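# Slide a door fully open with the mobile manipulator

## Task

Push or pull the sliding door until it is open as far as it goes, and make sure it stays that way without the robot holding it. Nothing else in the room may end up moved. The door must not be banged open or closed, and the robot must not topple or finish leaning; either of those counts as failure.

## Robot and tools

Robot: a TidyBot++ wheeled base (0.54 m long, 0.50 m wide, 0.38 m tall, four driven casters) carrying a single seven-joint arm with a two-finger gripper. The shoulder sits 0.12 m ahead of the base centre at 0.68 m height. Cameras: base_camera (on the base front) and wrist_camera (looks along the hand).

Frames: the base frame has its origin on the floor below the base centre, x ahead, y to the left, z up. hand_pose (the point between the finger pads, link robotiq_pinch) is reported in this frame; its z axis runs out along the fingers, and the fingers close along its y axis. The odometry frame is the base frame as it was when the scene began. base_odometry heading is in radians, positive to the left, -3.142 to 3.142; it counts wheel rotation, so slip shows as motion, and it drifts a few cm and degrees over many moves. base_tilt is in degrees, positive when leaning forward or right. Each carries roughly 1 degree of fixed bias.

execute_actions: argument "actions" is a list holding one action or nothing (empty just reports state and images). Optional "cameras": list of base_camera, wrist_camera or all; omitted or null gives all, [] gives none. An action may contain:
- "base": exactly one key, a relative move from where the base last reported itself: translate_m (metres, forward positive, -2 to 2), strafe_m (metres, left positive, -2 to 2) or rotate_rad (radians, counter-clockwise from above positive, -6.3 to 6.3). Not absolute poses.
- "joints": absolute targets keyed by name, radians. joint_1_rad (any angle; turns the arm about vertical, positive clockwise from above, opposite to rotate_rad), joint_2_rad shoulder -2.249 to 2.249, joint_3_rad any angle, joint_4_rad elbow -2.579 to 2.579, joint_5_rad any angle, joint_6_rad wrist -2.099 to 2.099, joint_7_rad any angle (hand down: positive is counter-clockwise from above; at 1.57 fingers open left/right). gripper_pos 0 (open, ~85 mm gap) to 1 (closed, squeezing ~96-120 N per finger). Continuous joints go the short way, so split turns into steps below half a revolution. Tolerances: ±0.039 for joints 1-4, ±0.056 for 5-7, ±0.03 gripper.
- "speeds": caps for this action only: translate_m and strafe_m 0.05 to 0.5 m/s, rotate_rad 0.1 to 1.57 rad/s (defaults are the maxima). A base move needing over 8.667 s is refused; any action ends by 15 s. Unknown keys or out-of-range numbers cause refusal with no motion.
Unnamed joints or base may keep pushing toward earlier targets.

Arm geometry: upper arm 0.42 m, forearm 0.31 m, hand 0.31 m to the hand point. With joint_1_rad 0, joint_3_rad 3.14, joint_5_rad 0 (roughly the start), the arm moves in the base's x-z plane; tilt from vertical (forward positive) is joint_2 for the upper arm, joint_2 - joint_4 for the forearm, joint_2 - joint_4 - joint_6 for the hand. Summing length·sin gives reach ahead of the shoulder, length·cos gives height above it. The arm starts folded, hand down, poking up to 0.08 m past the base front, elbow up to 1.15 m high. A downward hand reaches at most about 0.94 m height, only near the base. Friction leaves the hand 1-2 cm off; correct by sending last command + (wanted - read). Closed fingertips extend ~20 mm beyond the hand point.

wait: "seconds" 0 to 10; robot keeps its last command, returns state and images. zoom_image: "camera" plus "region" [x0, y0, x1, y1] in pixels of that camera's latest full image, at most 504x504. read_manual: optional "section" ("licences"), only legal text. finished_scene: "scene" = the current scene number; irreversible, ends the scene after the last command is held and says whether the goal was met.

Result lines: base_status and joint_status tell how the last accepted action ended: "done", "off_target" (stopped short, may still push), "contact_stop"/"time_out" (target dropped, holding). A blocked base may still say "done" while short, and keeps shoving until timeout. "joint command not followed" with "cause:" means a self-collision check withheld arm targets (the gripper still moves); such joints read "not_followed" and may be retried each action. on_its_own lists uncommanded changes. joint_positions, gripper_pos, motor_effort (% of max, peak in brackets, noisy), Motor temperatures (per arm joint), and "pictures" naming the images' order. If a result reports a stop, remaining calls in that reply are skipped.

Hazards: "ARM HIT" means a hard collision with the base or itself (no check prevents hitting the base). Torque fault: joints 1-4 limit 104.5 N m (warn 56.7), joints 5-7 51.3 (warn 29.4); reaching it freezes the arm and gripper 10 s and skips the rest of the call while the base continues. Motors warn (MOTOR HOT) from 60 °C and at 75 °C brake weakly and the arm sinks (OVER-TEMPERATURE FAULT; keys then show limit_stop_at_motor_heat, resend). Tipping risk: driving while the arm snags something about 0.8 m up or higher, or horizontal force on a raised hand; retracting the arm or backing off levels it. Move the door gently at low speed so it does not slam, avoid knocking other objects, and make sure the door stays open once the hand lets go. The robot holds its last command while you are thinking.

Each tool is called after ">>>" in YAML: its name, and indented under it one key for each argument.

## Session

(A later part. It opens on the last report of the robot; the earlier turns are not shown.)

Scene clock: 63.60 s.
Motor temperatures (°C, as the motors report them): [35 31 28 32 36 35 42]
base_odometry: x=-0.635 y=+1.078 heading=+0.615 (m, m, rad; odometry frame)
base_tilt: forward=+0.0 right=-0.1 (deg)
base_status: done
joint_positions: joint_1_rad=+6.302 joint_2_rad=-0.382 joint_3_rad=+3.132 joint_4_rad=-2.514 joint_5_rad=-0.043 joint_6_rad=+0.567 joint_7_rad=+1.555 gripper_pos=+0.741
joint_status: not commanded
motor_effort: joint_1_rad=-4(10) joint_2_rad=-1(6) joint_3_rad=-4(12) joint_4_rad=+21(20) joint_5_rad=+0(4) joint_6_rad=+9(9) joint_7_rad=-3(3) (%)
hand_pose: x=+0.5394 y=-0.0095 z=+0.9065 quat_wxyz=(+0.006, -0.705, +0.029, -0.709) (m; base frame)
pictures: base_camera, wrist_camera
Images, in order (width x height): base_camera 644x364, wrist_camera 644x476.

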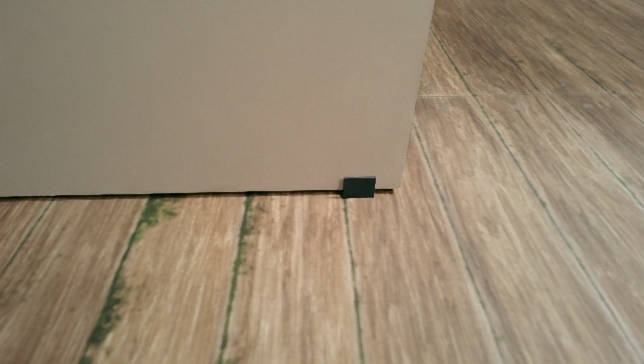

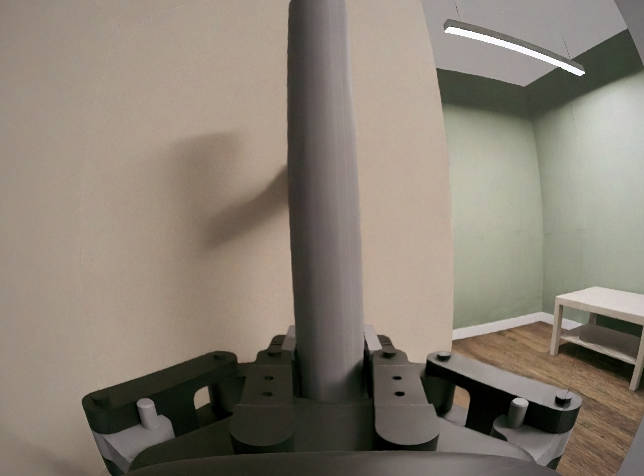

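Still free; the stop should be within a few cm.

>>> execute_actions:
  actions:
    - {"base":{"strafe_m":0.035},"speeds":{"strafe_m":0.05}}

Scene clock: 65.00 s.
Motor temperatures (°C, as the motors report them): [35 31 28 32 36 35 42]
base_odometry: x=-0.656 y=+1.106 heading=+0.615 (m, m, rad; odometry frame)
base_tilt: forward=+0.1 right=-0.2 (deg)
base_status: done
joint_positions: joint_1_rad=+6.310 joint_2_rad=-0.387 joint_3_rad=+3.138 joint_4_rad=-2.518 joint_5_rad=-0.043 joint_6_rad=+0.567 joint_7_rad=+1.555 gripper_pos=+0.741
joint_status: not commanded
motor_effort: joint_1_rad=-6(11) joint_2_rad=-1(4) joint_3_rad=-7(12) joint_4_rad=+20(21) joint_5_rad=+1(4) joint_6_rad=+8(9) joint_7_rad=-4(4) (%)
hand_pose: x=+0.5374 y=-0.0156 z=+0.9065 quat_wxyz=(+0.002, -0.704, +0.035, -0.709) (m; base frame)
pictures: base_camera, wrist_camera
Images, in order (width x height): base_camera 644x364, wrist_camera 644x476.

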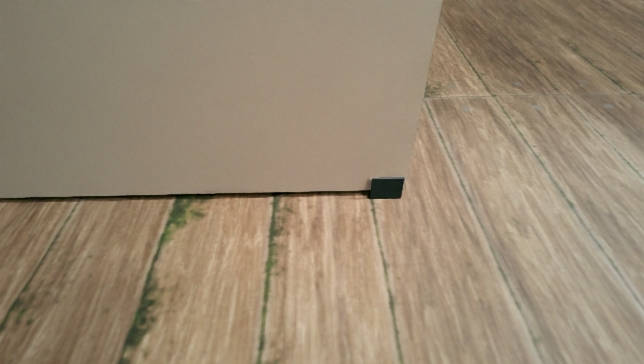

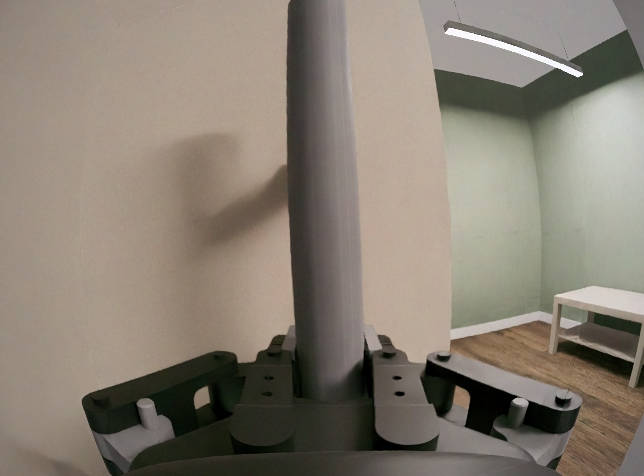

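>>> execute_actions:
  actions:
    - {"base":{"strafe_m":0.03},"speeds":{"strafe_m":0.05}}

Scene clock: 66.33 s.
Motor temperatures (°C, as the motors report them): [35 31 28 32 36 35 42]
base_odometry: x=-0.673 y=+1.130 heading=+0.615 (m, m, rad; odometry frame)
base_tilt: forward=+0.0 right=-0.1 (deg)
base_status: done
joint_positions: joint_1_rad=+6.341 joint_2_rad=-0.383 joint_3_rad=+3.173 joint_4_rad=-2.514 joint_5_rad=-0.043 joint_6_rad=+0.567 joint_7_rad=+1.555 gripper_pos=+0.741
joint_status: not commanded
motor_effort: joint_1_rad=-13(15) joint_2_rad=-8(8) joint_3_rad=-15(18) joint_4_rad=+15(20) joint_5_rad=+4(6) joint_6_rad=+7(9) joint_7_rad=-5(5) (%)
hand_pose: x=+0.5374 y=-0.0451 z=+0.9067 quat_wxyz=(-0.016, -0.703, +0.062, -0.709) (m; base frame)
pictures: base_camera, wrist_camera
Images, in order (width x height): base_camera 644x364, wrist_camera 644x476.

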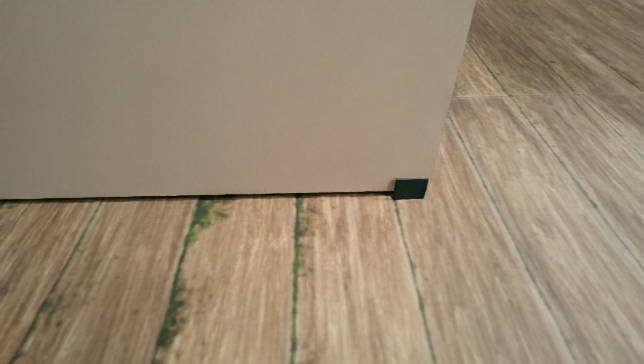

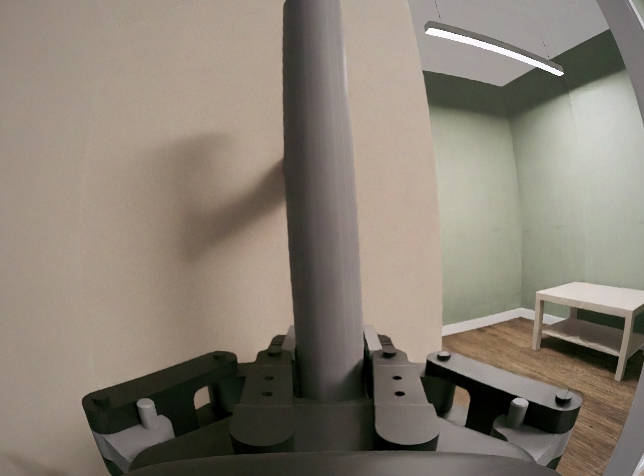

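>>> execute_actions:
  actions:
    - {"base":{"strafe_m":-0.025},"joints":{"gripper_pos":0.0},"speeds":{"strafe_m":0.05}}
  cameras: []

>>> execute_actions:
  actions:
    - {"base":{"translate_m":-0.2},"speeds":{"translate_m":0.25}}

Scene clock: 67.97 s.
Motor temperatures (°C, as the motors report them): [35 31 28 32 36 35 42]
base_odometry: x=-0.658 y=+1.110 heading=+0.615 (m, m, rad; odometry frame)
base_tilt: forward=+0.0 right=-0.2 (deg)
base_status: done
joint_positions: joint_1_rad=+6.291 joint_2_rad=-0.381 joint_3_rad=+3.130 joint_4_rad=-2.513 joint_5_rad=-0.043 joint_6_rad=+0.568 joint_7_rad=+1.555 gripper_pos=+0.000
joint_status: all done
motor_effort: joint_1_rad=-1(12) joint_2_rad=-7(8) joint_3_rad=-1(15) joint_4_rad=+17(20) joint_5_rad=+0(3) joint_6_rad=+8(10) joint_7_rad=+2(5) (%)
hand_pose: x=+0.5398 y=-0.0039 z=+0.9073 quat_wxyz=(+0.010, -0.704, +0.024, -0.709) (m; base frame)
pictures: none
No camera images: the call's "cameras" was empty. Leave "cameras" out to get every camera's image.

Scene clock: 69.60 s.
Motor temperatures (°C, as the motors report them): [35 31 28 32 36 35 42]
base_odometry: x=-0.822 y=+0.995 heading=+0.615 (m, m, rad; odometry frame)
base_tilt: forward=+0.0 right=-0.1 (deg)
base_status: done
joint_positions: joint_1_rad=+6.291 joint_2_rad=-0.379 joint_3_rad=+3.130 joint_4_rad=-2.512 joint_5_rad=-0.043 joint_6_rad=+0.568 joint_7_rad=+1.555 gripper_pos=+0.000
joint_status: not commanded
motor_effort: joint_1_rad=-1(0) joint_2_rad=-7(8) joint_3_rad=-1(0) joint_4_rad=+17(17) joint_5_rad=+0(1) joint_6_rad=+8(8) joint_7_rad=+1(0) (%)
hand_pose: x=+0.5402 y=-0.0039 z=+0.9067 quat_wxyz=(+0.010, -0.705, +0.024, -0.709) (m; base frame)
pictures: base_camera, wrist_camera
Images, in order (width x height): base_camera 644x364, wrist_camera 644x476.

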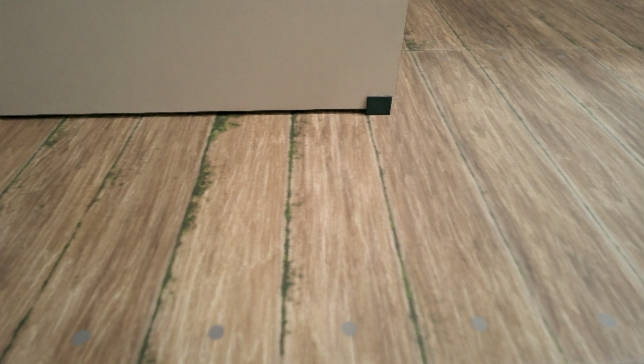

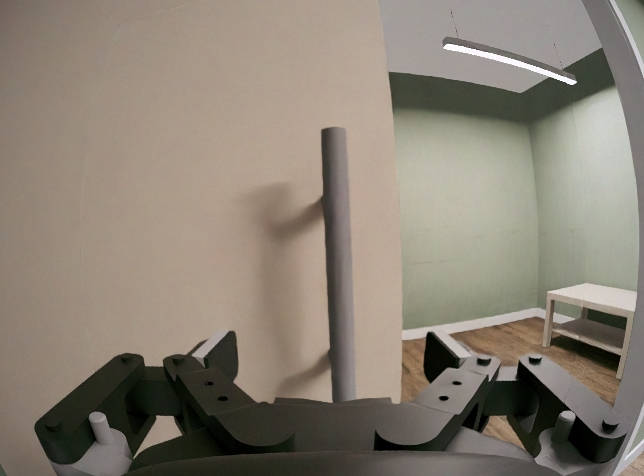

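The door edge is still at the guide, so it is fully open.

>>> finished_scene:
  scene: 1

The scene is finished: the task was done.


## Next scene

The same job, from a new start.

>>> execute_actions:
  actions: []

Scene clock: 0.00 s.
Motor temperatures (°C, as the motors report them): [35 31 28 32 36 35 42]
base_odometry: x=+0.000 y=+0.000 heading=+0.000 (m, m, rad; odometry frame)
base_tilt: forward=+0.0 right=-0.1 (deg)
base_status: not commanded
joint_positions: joint_1_rad=+0.018 joint_2_rad=-0.324 joint_3_rad=+3.110 joint_4_rad=-2.524 joint_5_rad=-0.038 joint_6_rad=-0.822 joint_7_rad=+1.519 gripper_pos=+0.000
joint_status: not commanded
motor_effort: joint_1_rad=-1 joint_2_rad=-3 joint_3_rad=-1 joint_4_rad=+13 joint_5_rad=+0 joint_6_rad=+1 joint_7_rad=+0 (%)
hand_pose: x=+0.2760 y=+0.0111 z=+0.5864 quat_wxyz=(-0.012, +0.998, -0.032, +0.059) (m; base frame)
pictures: base_camera, wrist_camera
Images, in order (width x height): base_camera 644x364, wrist_camera 644x476.

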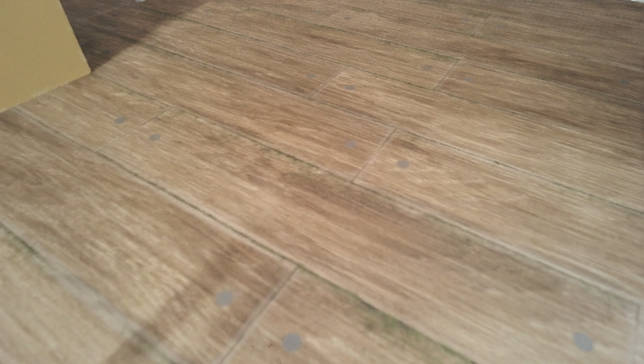

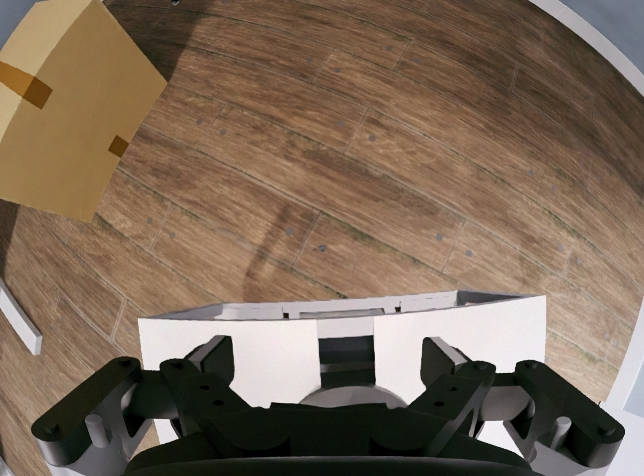

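>>> execute_actions:
  actions:
    - {"joints":{"joint_6_rad":0.66,"joint_7_rad":1.6}}
  cameras: ["wrist_camera"]

>>> execute_actions:
  actions:
    - {"joints":{"joint_1_rad":1.5}}
  cameras: ["wrist_camera"]

Scene clock: 2.17 s.
Motor temperatures (°C, as the motors report them): [35 31 28 32 36 35 42]
base_odometry: x=+0.000 y=+0.000 heading=+0.000 (m, m, rad; odometry frame)
base_tilt: forward=+0.0 right=-0.2 (deg)
base_status: not commanded
joint_positions: joint_1_rad=+0.018 joint_2_rad=-0.324 joint_3_rad=+3.110 joint_4_rad=-2.523 joint_5_rad=-0.038 joint_6_rad=+0.642 joint_7_rad=+1.554 gripper_pos=+0.000
joint_status: all done
motor_effort: joint_1_rad=-1(1) joint_2_rad=-8(8) joint_3_rad=-1(1) joint_4_rad=+16(16) joint_5_rad=+0(0) joint_6_rad=+8(9) joint_7_rad=+0(1) (%)
hand_pose: x=+0.5504 y=+0.0016 z=+0.8998 quat_wxyz=(-0.010, +0.702, -0.017, +0.712) (m; base frame)
pictures: wrist_camera
Images, in order (width x height): wrist_camera 644x476.

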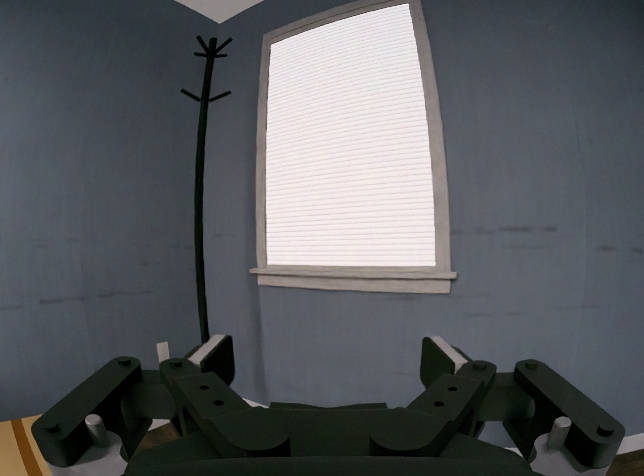

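Scene clock: 4.90 s.
Motor temperatures (°C, as the motors report them): [35 31 28 32 36 35 42]
base_odometry: x=+0.000 y=+0.000 heading=+0.000 (m, m, rad; odometry frame)
base_tilt: forward=+0.1 right=-0.1 (deg)
base_status: not commanded
joint_positions: joint_1_rad=+1.485 joint_2_rad=-0.324 joint_3_rad=+3.110 joint_4_rad=-2.523 joint_5_rad=-0.038 joint_6_rad=+0.642 joint_7_rad=+1.554 gripper_pos=+0.000
joint_status: all done
motor_effort: joint_1_rad=-1(2) joint_2_rad=-8(8) joint_3_rad=-1(1) joint_4_rad=+16(16) joint_5_rad=+0(1) joint_6_rad=+8(7) joint_7_rad=+1(0) (%)
hand_pose: x=+0.1653 y=-0.4289 z=+0.8998 quat_wxyz=(+0.469, +0.510, -0.483, +0.535) (m; base frame)
pictures: wrist_camera
Images, in order (width x height): wrist_camera 644x476.

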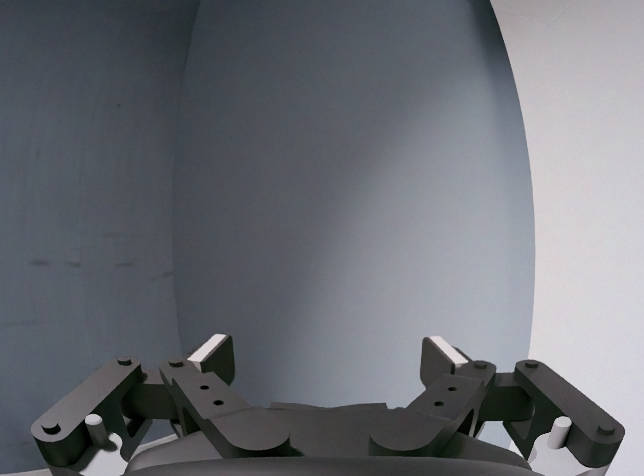

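>>> execute_actions:
  actions:
    - {"joints":{"joint_1_rad":2.3}}
  cameras: ["wrist_camera"]

Scene clock: 8.47 s.
Motor temperatures (°C, as the motors report them): [35 31 28 32 36 35 42]
base_odometry: x=+0.000 y=+0.000 heading=+0.000 (m, m, rad; odometry frame)
base_tilt: forward=+0.0 right=-0.1 (deg)
base_status: not commanded
joint_positions: joint_1_rad=+2.285 joint_2_rad=-0.324 joint_3_rad=+3.110 joint_4_rad=-2.523 joint_5_rad=-0.038 joint_6_rad=+0.642 joint_7_rad=+1.554 gripper_pos=+0.000
joint_status: all done
motor_effort: joint_1_rad=-2(1) joint_2_rad=-8(8) joint_3_rad=-1(0) joint_4_rad=+17(16) joint_5_rad=+0(1) joint_6_rad=+8(8) joint_7_rad=+0(0) (%)
hand_pose: x=-0.1564 y=-0.3320 z=+0.8998 quat_wxyz=(+0.641, +0.282, -0.643, +0.310) (m; base frame)
pictures: wrist_camera
Images, in order (width x height): wrist_camera 644x476.

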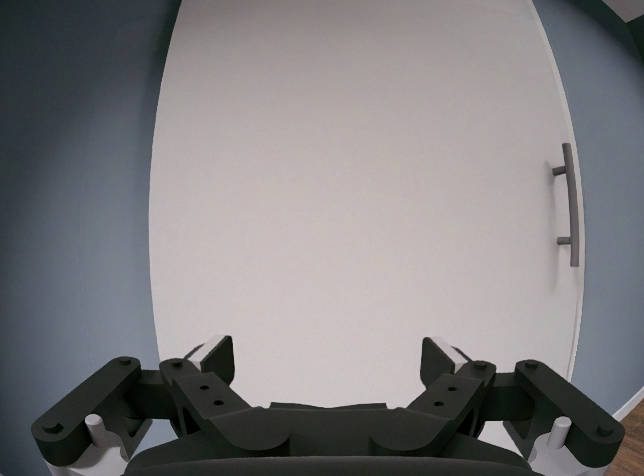

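>>> execute_actions:
  actions:
    - {"base":{"rotate_rad":-2.23},"joints":{"joint_1_rad":0.0}}
  cameras: ["base_camera"]

>>> execute_actions:
  actions:
    - {"base":{"strafe_m":-0.49}}

Scene clock: 12.67 s.
Motor temperatures (°C, as the motors report them): [35 31 28 32 36 35 42]
base_odometry: x=+0.000 y=+0.000 heading=-2.229 (m, m, rad; odometry frame)
base_tilt: forward=+0.1 right=-0.1 (deg)
base_status: done
joint_positions: joint_1_rad=+0.015 joint_2_rad=-0.324 joint_3_rad=+3.110 joint_4_rad=-2.523 joint_5_rad=-0.038 joint_6_rad=+0.642 joint_7_rad=+1.554 gripper_pos=+0.000
joint_status: all done
motor_effort: joint_1_rad=+0(0) joint_2_rad=-8(9) joint_3_rad=-1(0) joint_4_rad=+16(16) joint_5_rad=+1(0) joint_6_rad=+8(8) joint_7_rad=+0(1) (%)
hand_pose: x=+0.5504 y=+0.0026 z=+0.8998 quat_wxyz=(-0.011, +0.702, -0.016, +0.712) (m; base frame)
pictures: base_camera
Images, in order (width x height): base_camera 644x364.

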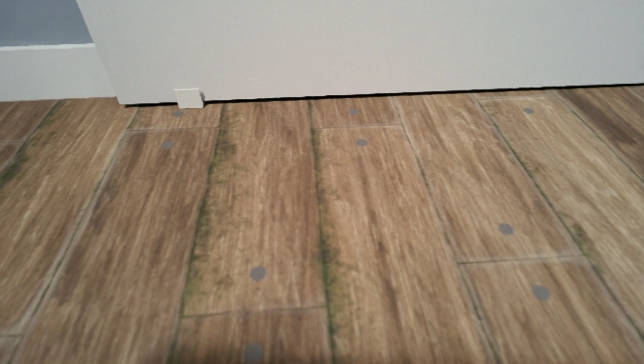

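Scene clock: 15.00 s.
Motor temperatures (°C, as the motors report them): [35 31 28 32 36 35 42]
base_odometry: x=-0.387 y=+0.300 heading=-2.230 (m, m, rad; odometry frame)
base_tilt: forward=+0.1 right=-0.2 (deg)
base_status: done
joint_positions: joint_1_rad=+0.015 joint_2_rad=-0.324 joint_3_rad=+3.110 joint_4_rad=-2.523 joint_5_rad=-0.038 joint_6_rad=+0.642 joint_7_rad=+1.554 gripper_pos=+0.000
joint_status: not commanded
motor_effort: joint_1_rad=+0(0) joint_2_rad=-8(8) joint_3_rad=-1(1) joint_4_rad=+16(16) joint_5_rad=+0(1) joint_6_rad=+9(9) joint_7_rad=+0(1) (%)
hand_pose: x=+0.5503 y=+0.0029 z=+0.8998 quat_wxyz=(-0.011, +0.702, -0.016, +0.712) (m; base frame)
pictures: base_camera, wrist_camera
Images, in order (width x height): base_camera 644x364, wrist_camera 644x476.

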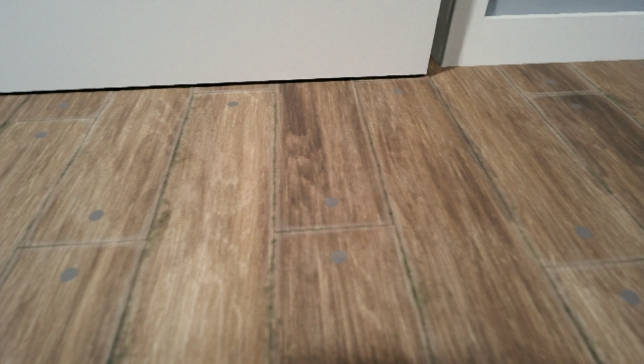

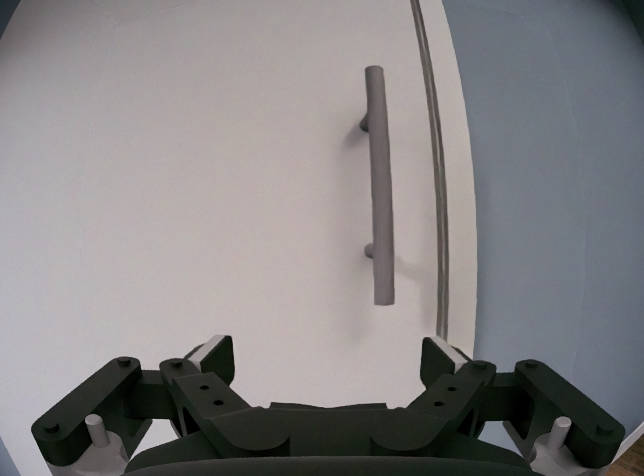

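>>> execute_actions:
  actions:
    - {"base":{"rotate_rad":0.08},"joints":{"joint_4_rad":-2.1,"joint_6_rad":0.2}}
  cameras: []

>>> execute_actions:
  actions:
    - {"base":{"strafe_m":-0.125}}

Scene clock: 17.83 s.
Motor temperatures (°C, as the motors report them): [35 31 28 32 36 35 42]
base_odometry: x=-0.387 y=+0.300 heading=-2.150 (m, m, rad; odometry frame)
base_tilt: forward=+0.1 right=-0.2 (deg)
base_status: done
joint_positions: joint_1_rad=+0.010 joint_2_rad=-0.324 joint_3_rad=+3.110 joint_4_rad=-2.109 joint_5_rad=-0.038 joint_6_rad=+0.238 joint_7_rad=+1.554 gripper_pos=+0.000
joint_status: all done
motor_effort: joint_1_rad=-1(1) joint_2_rad=-11(11) joint_3_rad=-1(1) joint_4_rad=+19(19) joint_5_rad=+0(1) joint_6_rad=+8(9) joint_7_rad=+1(1) (%)
hand_pose: x=+0.6031 y=+0.0113 z=+1.0207 quat_wxyz=(-0.020, +0.699, -0.012, +0.715) (m; base frame)
pictures: none
No camera images: the call's "cameras" was empty. Leave "cameras" out to get every camera's image.

Scene clock: 19.20 s.
Motor temperatures (°C, as the motors report them): [35 31 28 32 36 35 42]
base_odometry: x=-0.492 y=+0.369 heading=-2.149 (m, m, rad; odometry frame)
base_tilt: forward=+0.0 right=-0.1 (deg)
base_status: done
joint_positions: joint_1_rad=+0.010 joint_2_rad=-0.324 joint_3_rad=+3.110 joint_4_rad=-2.109 joint_5_rad=-0.038 joint_6_rad=+0.238 joint_7_rad=+1.554 gripper_pos=+0.000
joint_status: not commanded
motor_effort: joint_1_rad=+0(2) joint_2_rad=-11(11) joint_3_rad=-1(2) joint_4_rad=+19(19) joint_5_rad=+0(1) joint_6_rad=+8(8) joint_7_rad=+0(1) (%)
hand_pose: x=+0.6031 y=+0.0114 z=+1.0206 quat_wxyz=(-0.020, +0.699, -0.012, +0.715) (m; base frame)
pictures: base_camera, wrist_camera
Images, in order (width x height): base_camera 644x364, wrist_camera 644x476.

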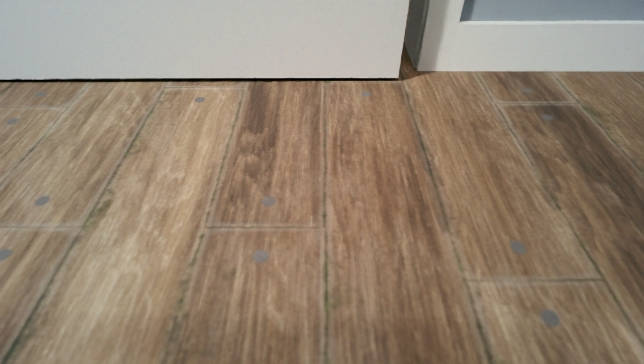

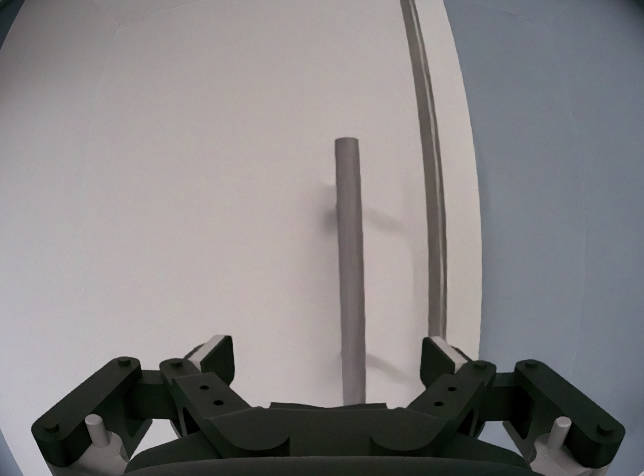

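>>> execute_actions:
  actions:
    - {"base":{"strafe_m":-0.02}}
  cameras: []

>>> execute_actions:
  actions:
    - {"base":{"translate_m":0.16},"speeds":{"translate_m":0.25}}

Scene clock: 20.67 s.
Motor temperatures (°C, as the motors report them): [35 31 28 32 36 35 42]
base_odometry: x=-0.509 y=+0.380 heading=-2.148 (m, m, rad; odometry frame)
base_tilt: forward=+0.0 right=-0.1 (deg)
base_status: done
joint_positions: joint_1_rad=+0.010 joint_2_rad=-0.324 joint_3_rad=+3.111 joint_4_rad=-2.109 joint_5_rad=-0.038 joint_6_rad=+0.238 joint_7_rad=+1.554 gripper_pos=+0.000
joint_status: not commanded
motor_effort: joint_1_rad=+0(2) joint_2_rad=-11(11) joint_3_rad=+0(2) joint_4_rad=+19(19) joint_5_rad=+0(1) joint_6_rad=+8(9) joint_7_rad=+0(1) (%)
hand_pose: x=+0.6031 y=+0.0112 z=+1.0206 quat_wxyz=(-0.020, +0.699, -0.012, +0.715) (m; base frame)
pictures: none
No camera images: the call's "cameras" was empty. Leave "cameras" out to get every camera's image.

Scene clock: 22.17 s.
Motor temperatures (°C, as the motors report them): [35 31 28 32 36 35 42]
base_odometry: x=-0.597 y=+0.246 heading=-2.148 (m, m, rad; odometry frame)
base_tilt: forward=+0.1 right=-0.2 (deg)
base_status: done
joint_positions: joint_1_rad=+0.010 joint_2_rad=-0.323 joint_3_rad=+3.111 joint_4_rad=-2.109 joint_5_rad=-0.038 joint_6_rad=+0.236 joint_7_rad=+1.554 gripper_pos=+0.000
joint_status: not commanded
motor_effort: joint_1_rad=-1(0) joint_2_rad=-11(13) joint_3_rad=-1(0) joint_4_rad=+19(20) joint_5_rad=+1(0) joint_6_rad=+8(8) joint_7_rad=+1(1) (%)
hand_pose: x=+0.6035 y=+0.0112 z=+1.0200 quat_wxyz=(-0.020, +0.700, -0.012, +0.714) (m; base frame)
pictures: base_camera, wrist_camera
Images, in order (width x height): base_camera 644x364, wrist_camera 644x476.

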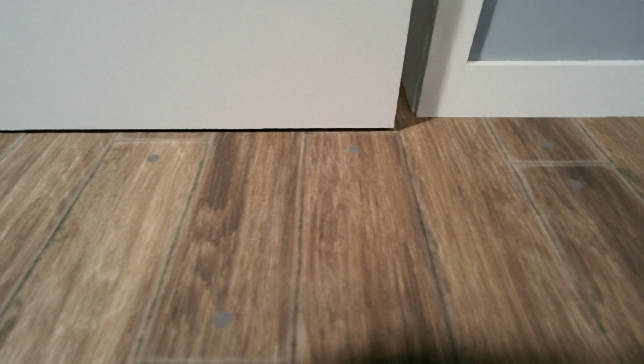

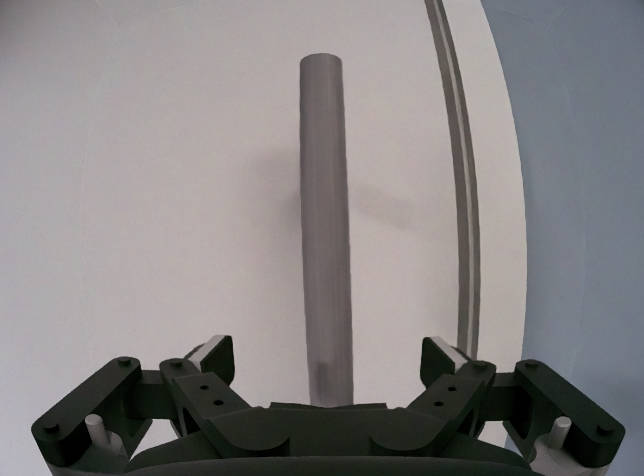

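>>> execute_actions:
  actions:
    - {"base":{"translate_m":0.055},"speeds":{"translate_m":0.12}}

Scene clock: 23.63 s.
Motor temperatures (°C, as the motors report them): [35 31 28 32 36 35 42]
base_odometry: x=-0.627 y=+0.199 heading=-2.149 (m, m, rad; odometry frame)
base_tilt: forward=+0.1 right=-0.1 (deg)
base_status: done
joint_positions: joint_1_rad=+0.010 joint_2_rad=-0.324 joint_3_rad=+3.111 joint_4_rad=-2.109 joint_5_rad=-0.038 joint_6_rad=+0.236 joint_7_rad=+1.554 gripper_pos=+0.000
joint_status: not commanded
motor_effort: joint_1_rad=-1(1) joint_2_rad=-10(14) joint_3_rad=-1(0) joint_4_rad=+19(20) joint_5_rad=+0(1) joint_6_rad=+8(9) joint_7_rad=+0(0) (%)
hand_pose: x=+0.6030 y=+0.0112 z=+1.0207 quat_wxyz=(-0.020, +0.699, -0.012, +0.715) (m; base frame)
pictures: base_camera, wrist_camera
Images, in order (width x height): base_camera 644x364, wrist_camera 644x476.

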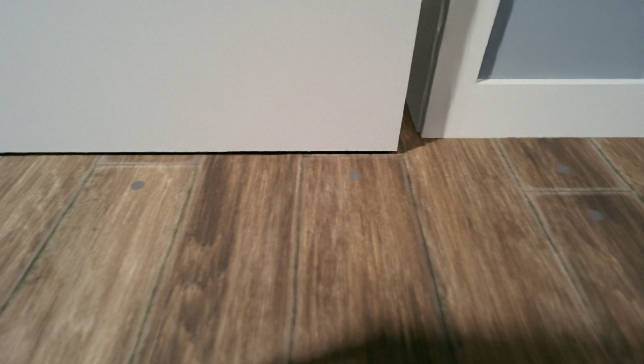

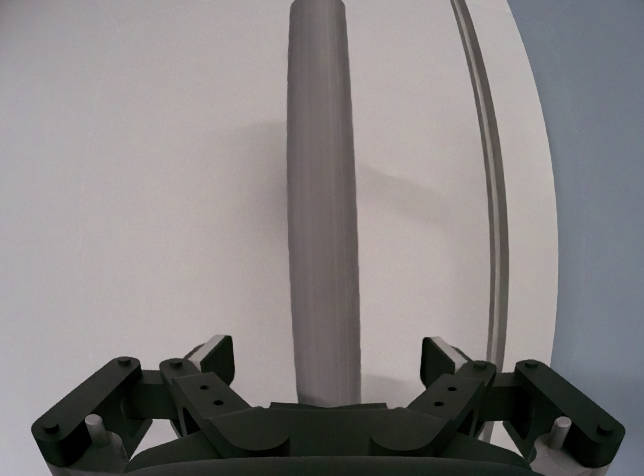

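Width ~68 px, as in the scene 1 grasp. Close.

>>> execute_actions:
  actions:
    - {"joints":{"gripper_pos":1.0}}
  cameras: ["wrist_camera"]

>>> execute_actions:
  actions:
    - {"base":{"strafe_m":0.4},"speeds":{"strafe_m":0.12}}

Scene clock: 25.07 s.
Motor temperatures (°C, as the motors report them): [35 31 28 32 36 35 42]
base_odometry: x=-0.627 y=+0.199 heading=-2.149 (m, m, rad; odometry frame)
base_tilt: forward=+0.1 right=-0.2 (deg)
base_status: not commanded
joint_positions: joint_1_rad=+0.010 joint_2_rad=-0.325 joint_3_rad=+3.111 joint_4_rad=-2.109 joint_5_rad=-0.038 joint_6_rad=+0.235 joint_7_rad=+1.563 gripper_pos=+0.741
joint_status: gripper_pos off_target (ended at +0.741, target +1.000)
motor_effort: joint_1_rad=-2(4) joint_2_rad=-10(11) joint_3_rad=-2(4) joint_4_rad=+19(21) joint_5_rad=+0(2) joint_6_rad=+8(9) joint_7_rad=-1(2) (%)
hand_pose: x=+0.6028 y=+0.0111 z=+1.0206 quat_wxyz=(-0.016, +0.699, -0.009, +0.714) (m; base frame)
pictures: wrist_camera
Images, in order (width x height): wrist_camera 644x476.

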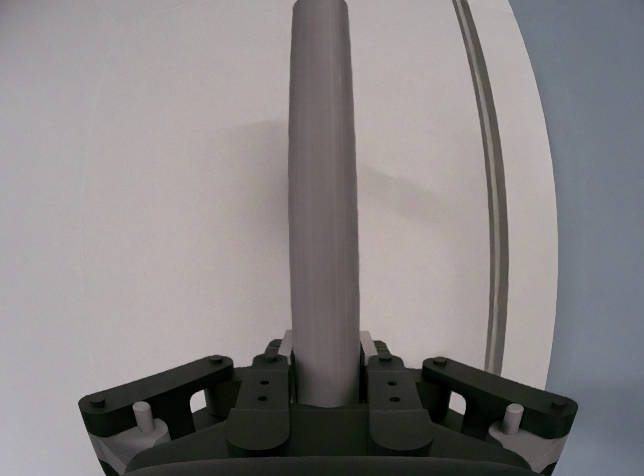

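Scene clock: 29.07 s.
Motor temperatures (°C, as the motors report them): [35 31 28 32 36 35 42]
base_odometry: x=-0.292 y=-0.019 heading=-2.149 (m, m, rad; odometry frame)
base_tilt: forward=+0.0 right=-0.1 (deg)
base_status: done
joint_positions: joint_1_rad=+0.019 joint_2_rad=-0.378 joint_3_rad=+3.132 joint_4_rad=-2.135 joint_5_rad=-0.038 joint_6_rad=+0.205 joint_7_rad=+1.573 gripper_pos=+0.741
joint_status: not commanded
motor_effort: joint_1_rad=-3(10) joint_2_rad=+5(12) joint_3_rad=-1(13) joint_4_rad=+27(27) joint_5_rad=-1(2) joint_6_rad=+13(13) joint_7_rad=-1(2) (%)
hand_pose: x=+0.5838 y=-0.0046 z=+1.0202 quat_wxyz=(-0.005, +0.700, -0.017, +0.713) (m; base frame)
pictures: base_camera, wrist_camera
Images, in order (width x height): base_camera 644x364, wrist_camera 644x476.

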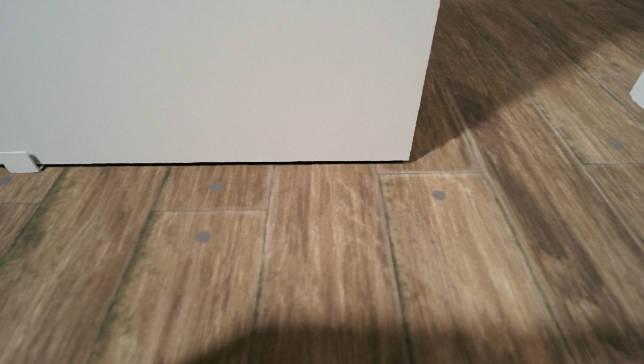

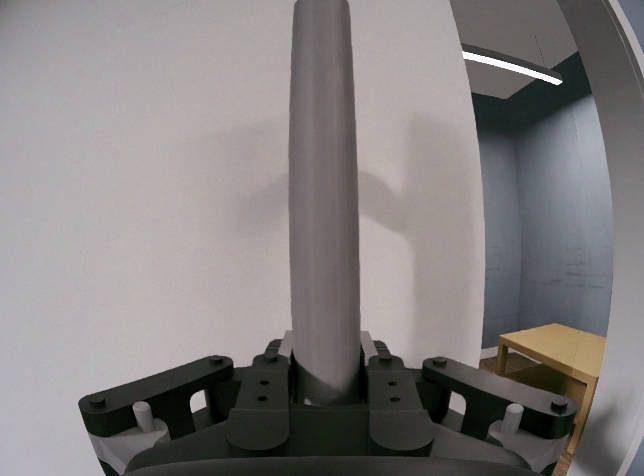

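>>> execute_actions:
  actions:
    - {"base":{"translate_m":-0.035},"speeds":{"translate_m":0.1}}
  cameras: []

>>> execute_actions:
  actions:
    - {"base":{"strafe_m":0.42},"speeds":{"strafe_m":0.12}}

Scene clock: 30.33 s.
Motor temperatures (°C, as the motors report them): [35 31 28 32 36 35 42]
base_odometry: x=-0.273 y=+0.010 heading=-2.149 (m, m, rad; odometry frame)
base_tilt: forward=+0.0 right=-0.1 (deg)
base_status: done
joint_positions: joint_1_rad=+0.016 joint_2_rad=-0.298 joint_3_rad=+3.131 joint_4_rad=-2.074 joint_5_rad=-0.038 joint_6_rad=+0.205 joint_7_rad=+1.573 gripper_pos=+0.742
joint_status: not commanded
motor_effort: joint_1_rad=+0(3) joint_2_rad=-17(19) joint_3_rad=-1(0) joint_4_rad=+13(26) joint_5_rad=-2(2) joint_6_rad=+4(12) joint_7_rad=-1(2) (%)
hand_pose: x=+0.6143 y=-0.0028 z=+1.0201 quat_wxyz=(-0.006, +0.707, -0.016, +0.707) (m; base frame)
pictures: none
No camera images: the call's "cameras" was empty. Leave "cameras" out to get every camera's image.

Scene clock: 34.50 s.
Motor temperatures (°C, as the motors report them): [35 31 28 32 36 35 42]
base_odometry: x=+0.079 y=-0.219 heading=-2.149 (m, m, rad; odometry frame)
base_tilt: forward=+0.1 right=-0.1 (deg)
base_status: done
joint_positions: joint_1_rad=+0.016 joint_2_rad=-0.359 joint_3_rad=+3.128 joint_4_rad=-2.121 joint_5_rad=-0.038 joint_6_rad=+0.205 joint_7_rad=+1.576 gripper_pos=+0.742
joint_status: not commanded
motor_effort: joint_1_rad=-2(11) joint_2_rad=+0(17) joint_3_rad=-1(15) joint_4_rad=+24(25) joint_5_rad=+0(2) joint_6_rad=+11(12) joint_7_rad=-1(3) (%)
hand_pose: x=+0.5909 y=-0.0005 z=+1.0202 quat_wxyz=(-0.006, +0.702, -0.013, +0.712) (m; base frame)
pictures: base_camera, wrist_camera
Images, in order (width x height): base_camera 644x364, wrist_camera 644x476.

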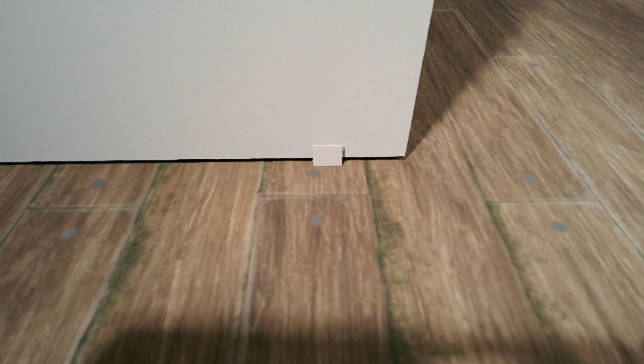

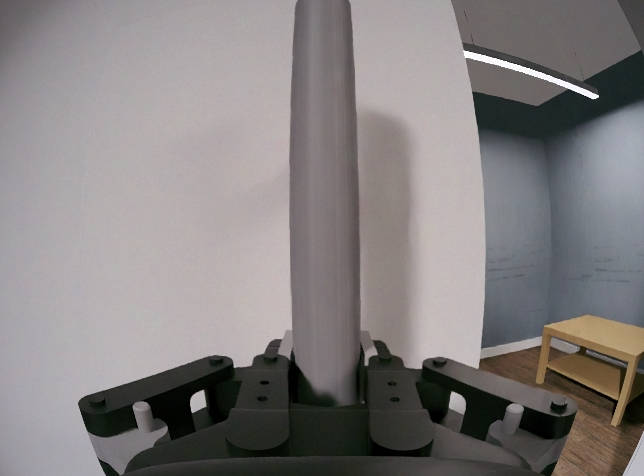

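>>> execute_actions:
  actions:
    - {"base":{"strafe_m":0.1},"speeds":{"strafe_m":0.05}}

Scene clock: 37.53 s.
Motor temperatures (°C, as the motors report them): [35 31 28 32 36 35 42]
base_odometry: x=+0.163 y=-0.274 heading=-2.149 (m, m, rad; odometry frame)
base_tilt: forward=+0.0 right=-0.1 (deg)
base_status: done
joint_positions: joint_1_rad=+0.030 joint_2_rad=-0.371 joint_3_rad=+3.147 joint_4_rad=-2.130 joint_5_rad=-0.038 joint_6_rad=+0.205 joint_7_rad=+1.576 gripper_pos=+0.742
joint_status: not commanded
motor_effort: joint_1_rad=-11(12) joint_2_rad=+3(4) joint_3_rad=-13(15) joint_4_rad=+26(27) joint_5_rad=+0(2) joint_6_rad=+11(13) joint_7_rad=-3(3) (%)
hand_pose: x=+0.5863 y=-0.0183 z=+1.0202 quat_wxyz=(+0.003, +0.701, -0.027, +0.713) (m; base frame)
pictures: base_camera, wrist_camera
Images, in order (width x height): base_camera 644x364, wrist_camera 644x476.

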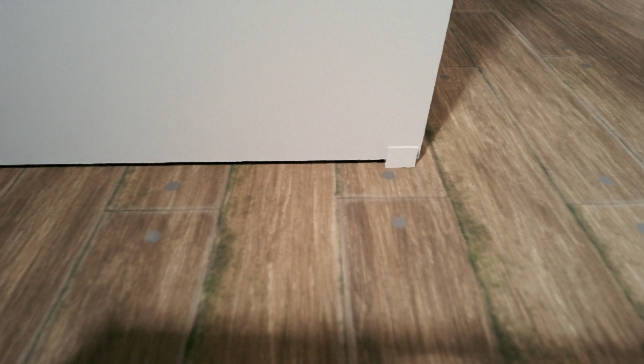

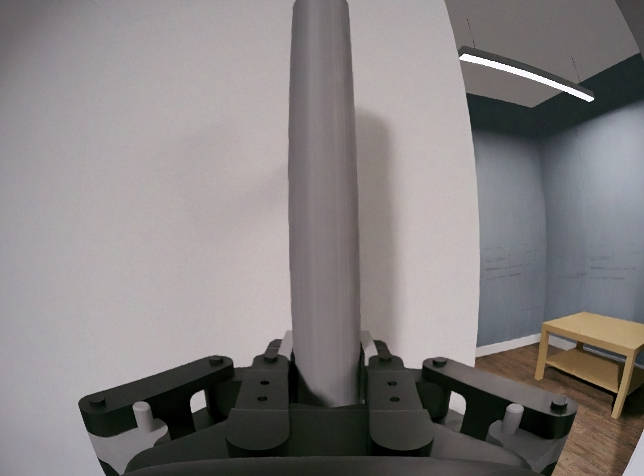

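>>> execute_actions:
  actions:
    - {"base":{"translate_m":-0.02},"joints":{"gripper_pos":0.0},"speeds":{"translate_m":0.05}}
  cameras: []

>>> execute_actions:
  actions:
    - {"base":{"translate_m":-0.18},"speeds":{"translate_m":0.25}}

Scene clock: 39.03 s.
Motor temperatures (°C, as the motors report them): [35 31 28 32 36 35 42]
base_odometry: x=+0.174 y=-0.257 heading=-2.149 (m, m, rad; odometry frame)
base_tilt: forward=+0.0 right=-0.1 (deg)
base_status: done
joint_positions: joint_1_rad=+0.013 joint_2_rad=-0.328 joint_3_rad=+3.129 joint_4_rad=-2.100 joint_5_rad=-0.038 joint_6_rad=+0.205 joint_7_rad=+1.576 gripper_pos=+0.000
joint_status: all done
motor_effort: joint_1_rad=+0(9) joint_2_rad=-11(14) joint_3_rad=-1(10) joint_4_rad=+19(24) joint_5_rad=+0(2) joint_6_rad=+8(11) joint_7_rad=+1(2) (%)
hand_pose: x=+0.6025 y=-0.0002 z=+1.0181 quat_wxyz=(-0.007, +0.706, -0.013, +0.708) (m; base frame)
pictures: none
No camera images: the call's "cameras" was empty. Leave "cameras" out to get every camera's image.

Scene clock: 40.60 s.
Motor temperatures (°C, as the motors report them): [35 31 28 32 36 35 42]
base_odometry: x=+0.273 y=-0.106 heading=-2.149 (m, m, rad; odometry frame)
base_tilt: forward=+0.1 right=-0.1 (deg)
base_status: done
joint_positions: joint_1_rad=+0.013 joint_2_rad=-0.325 joint_3_rad=+3.129 joint_4_rad=-2.100 joint_5_rad=-0.038 joint_6_rad=+0.205 joint_7_rad=+1.576 gripper_pos=+0.000
joint_status: not commanded
motor_effort: joint_1_rad=+0(1) joint_2_rad=-10(14) joint_3_rad=-1(1) joint_4_rad=+18(19) joint_5_rad=+0(0) joint_6_rad=+8(8) joint_7_rad=+0(1) (%)
hand_pose: x=+0.6035 y=-0.0002 z=+1.0168 quat_wxyz=(-0.007, +0.707, -0.013, +0.707) (m; base frame)
pictures: base_camera, wrist_camera
Images, in order (width x height): base_camera 644x364, wrist_camera 644x476.

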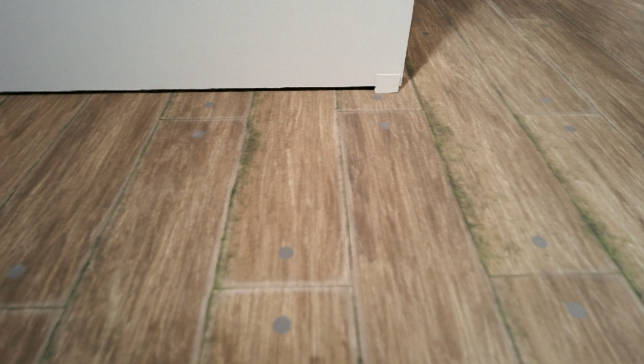

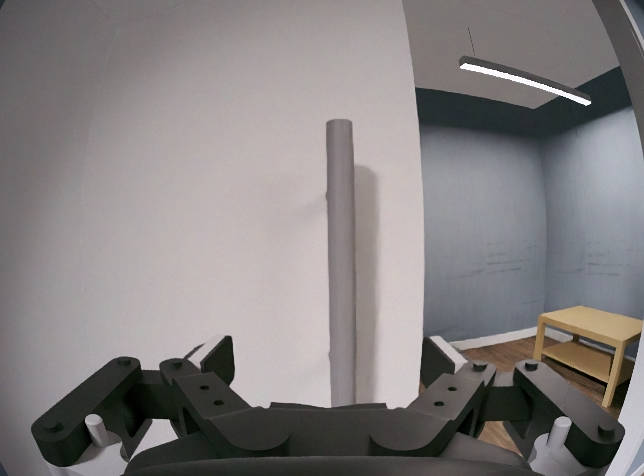

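>>> finished_scene:
  scene: 2

The scene is finished: the task was done.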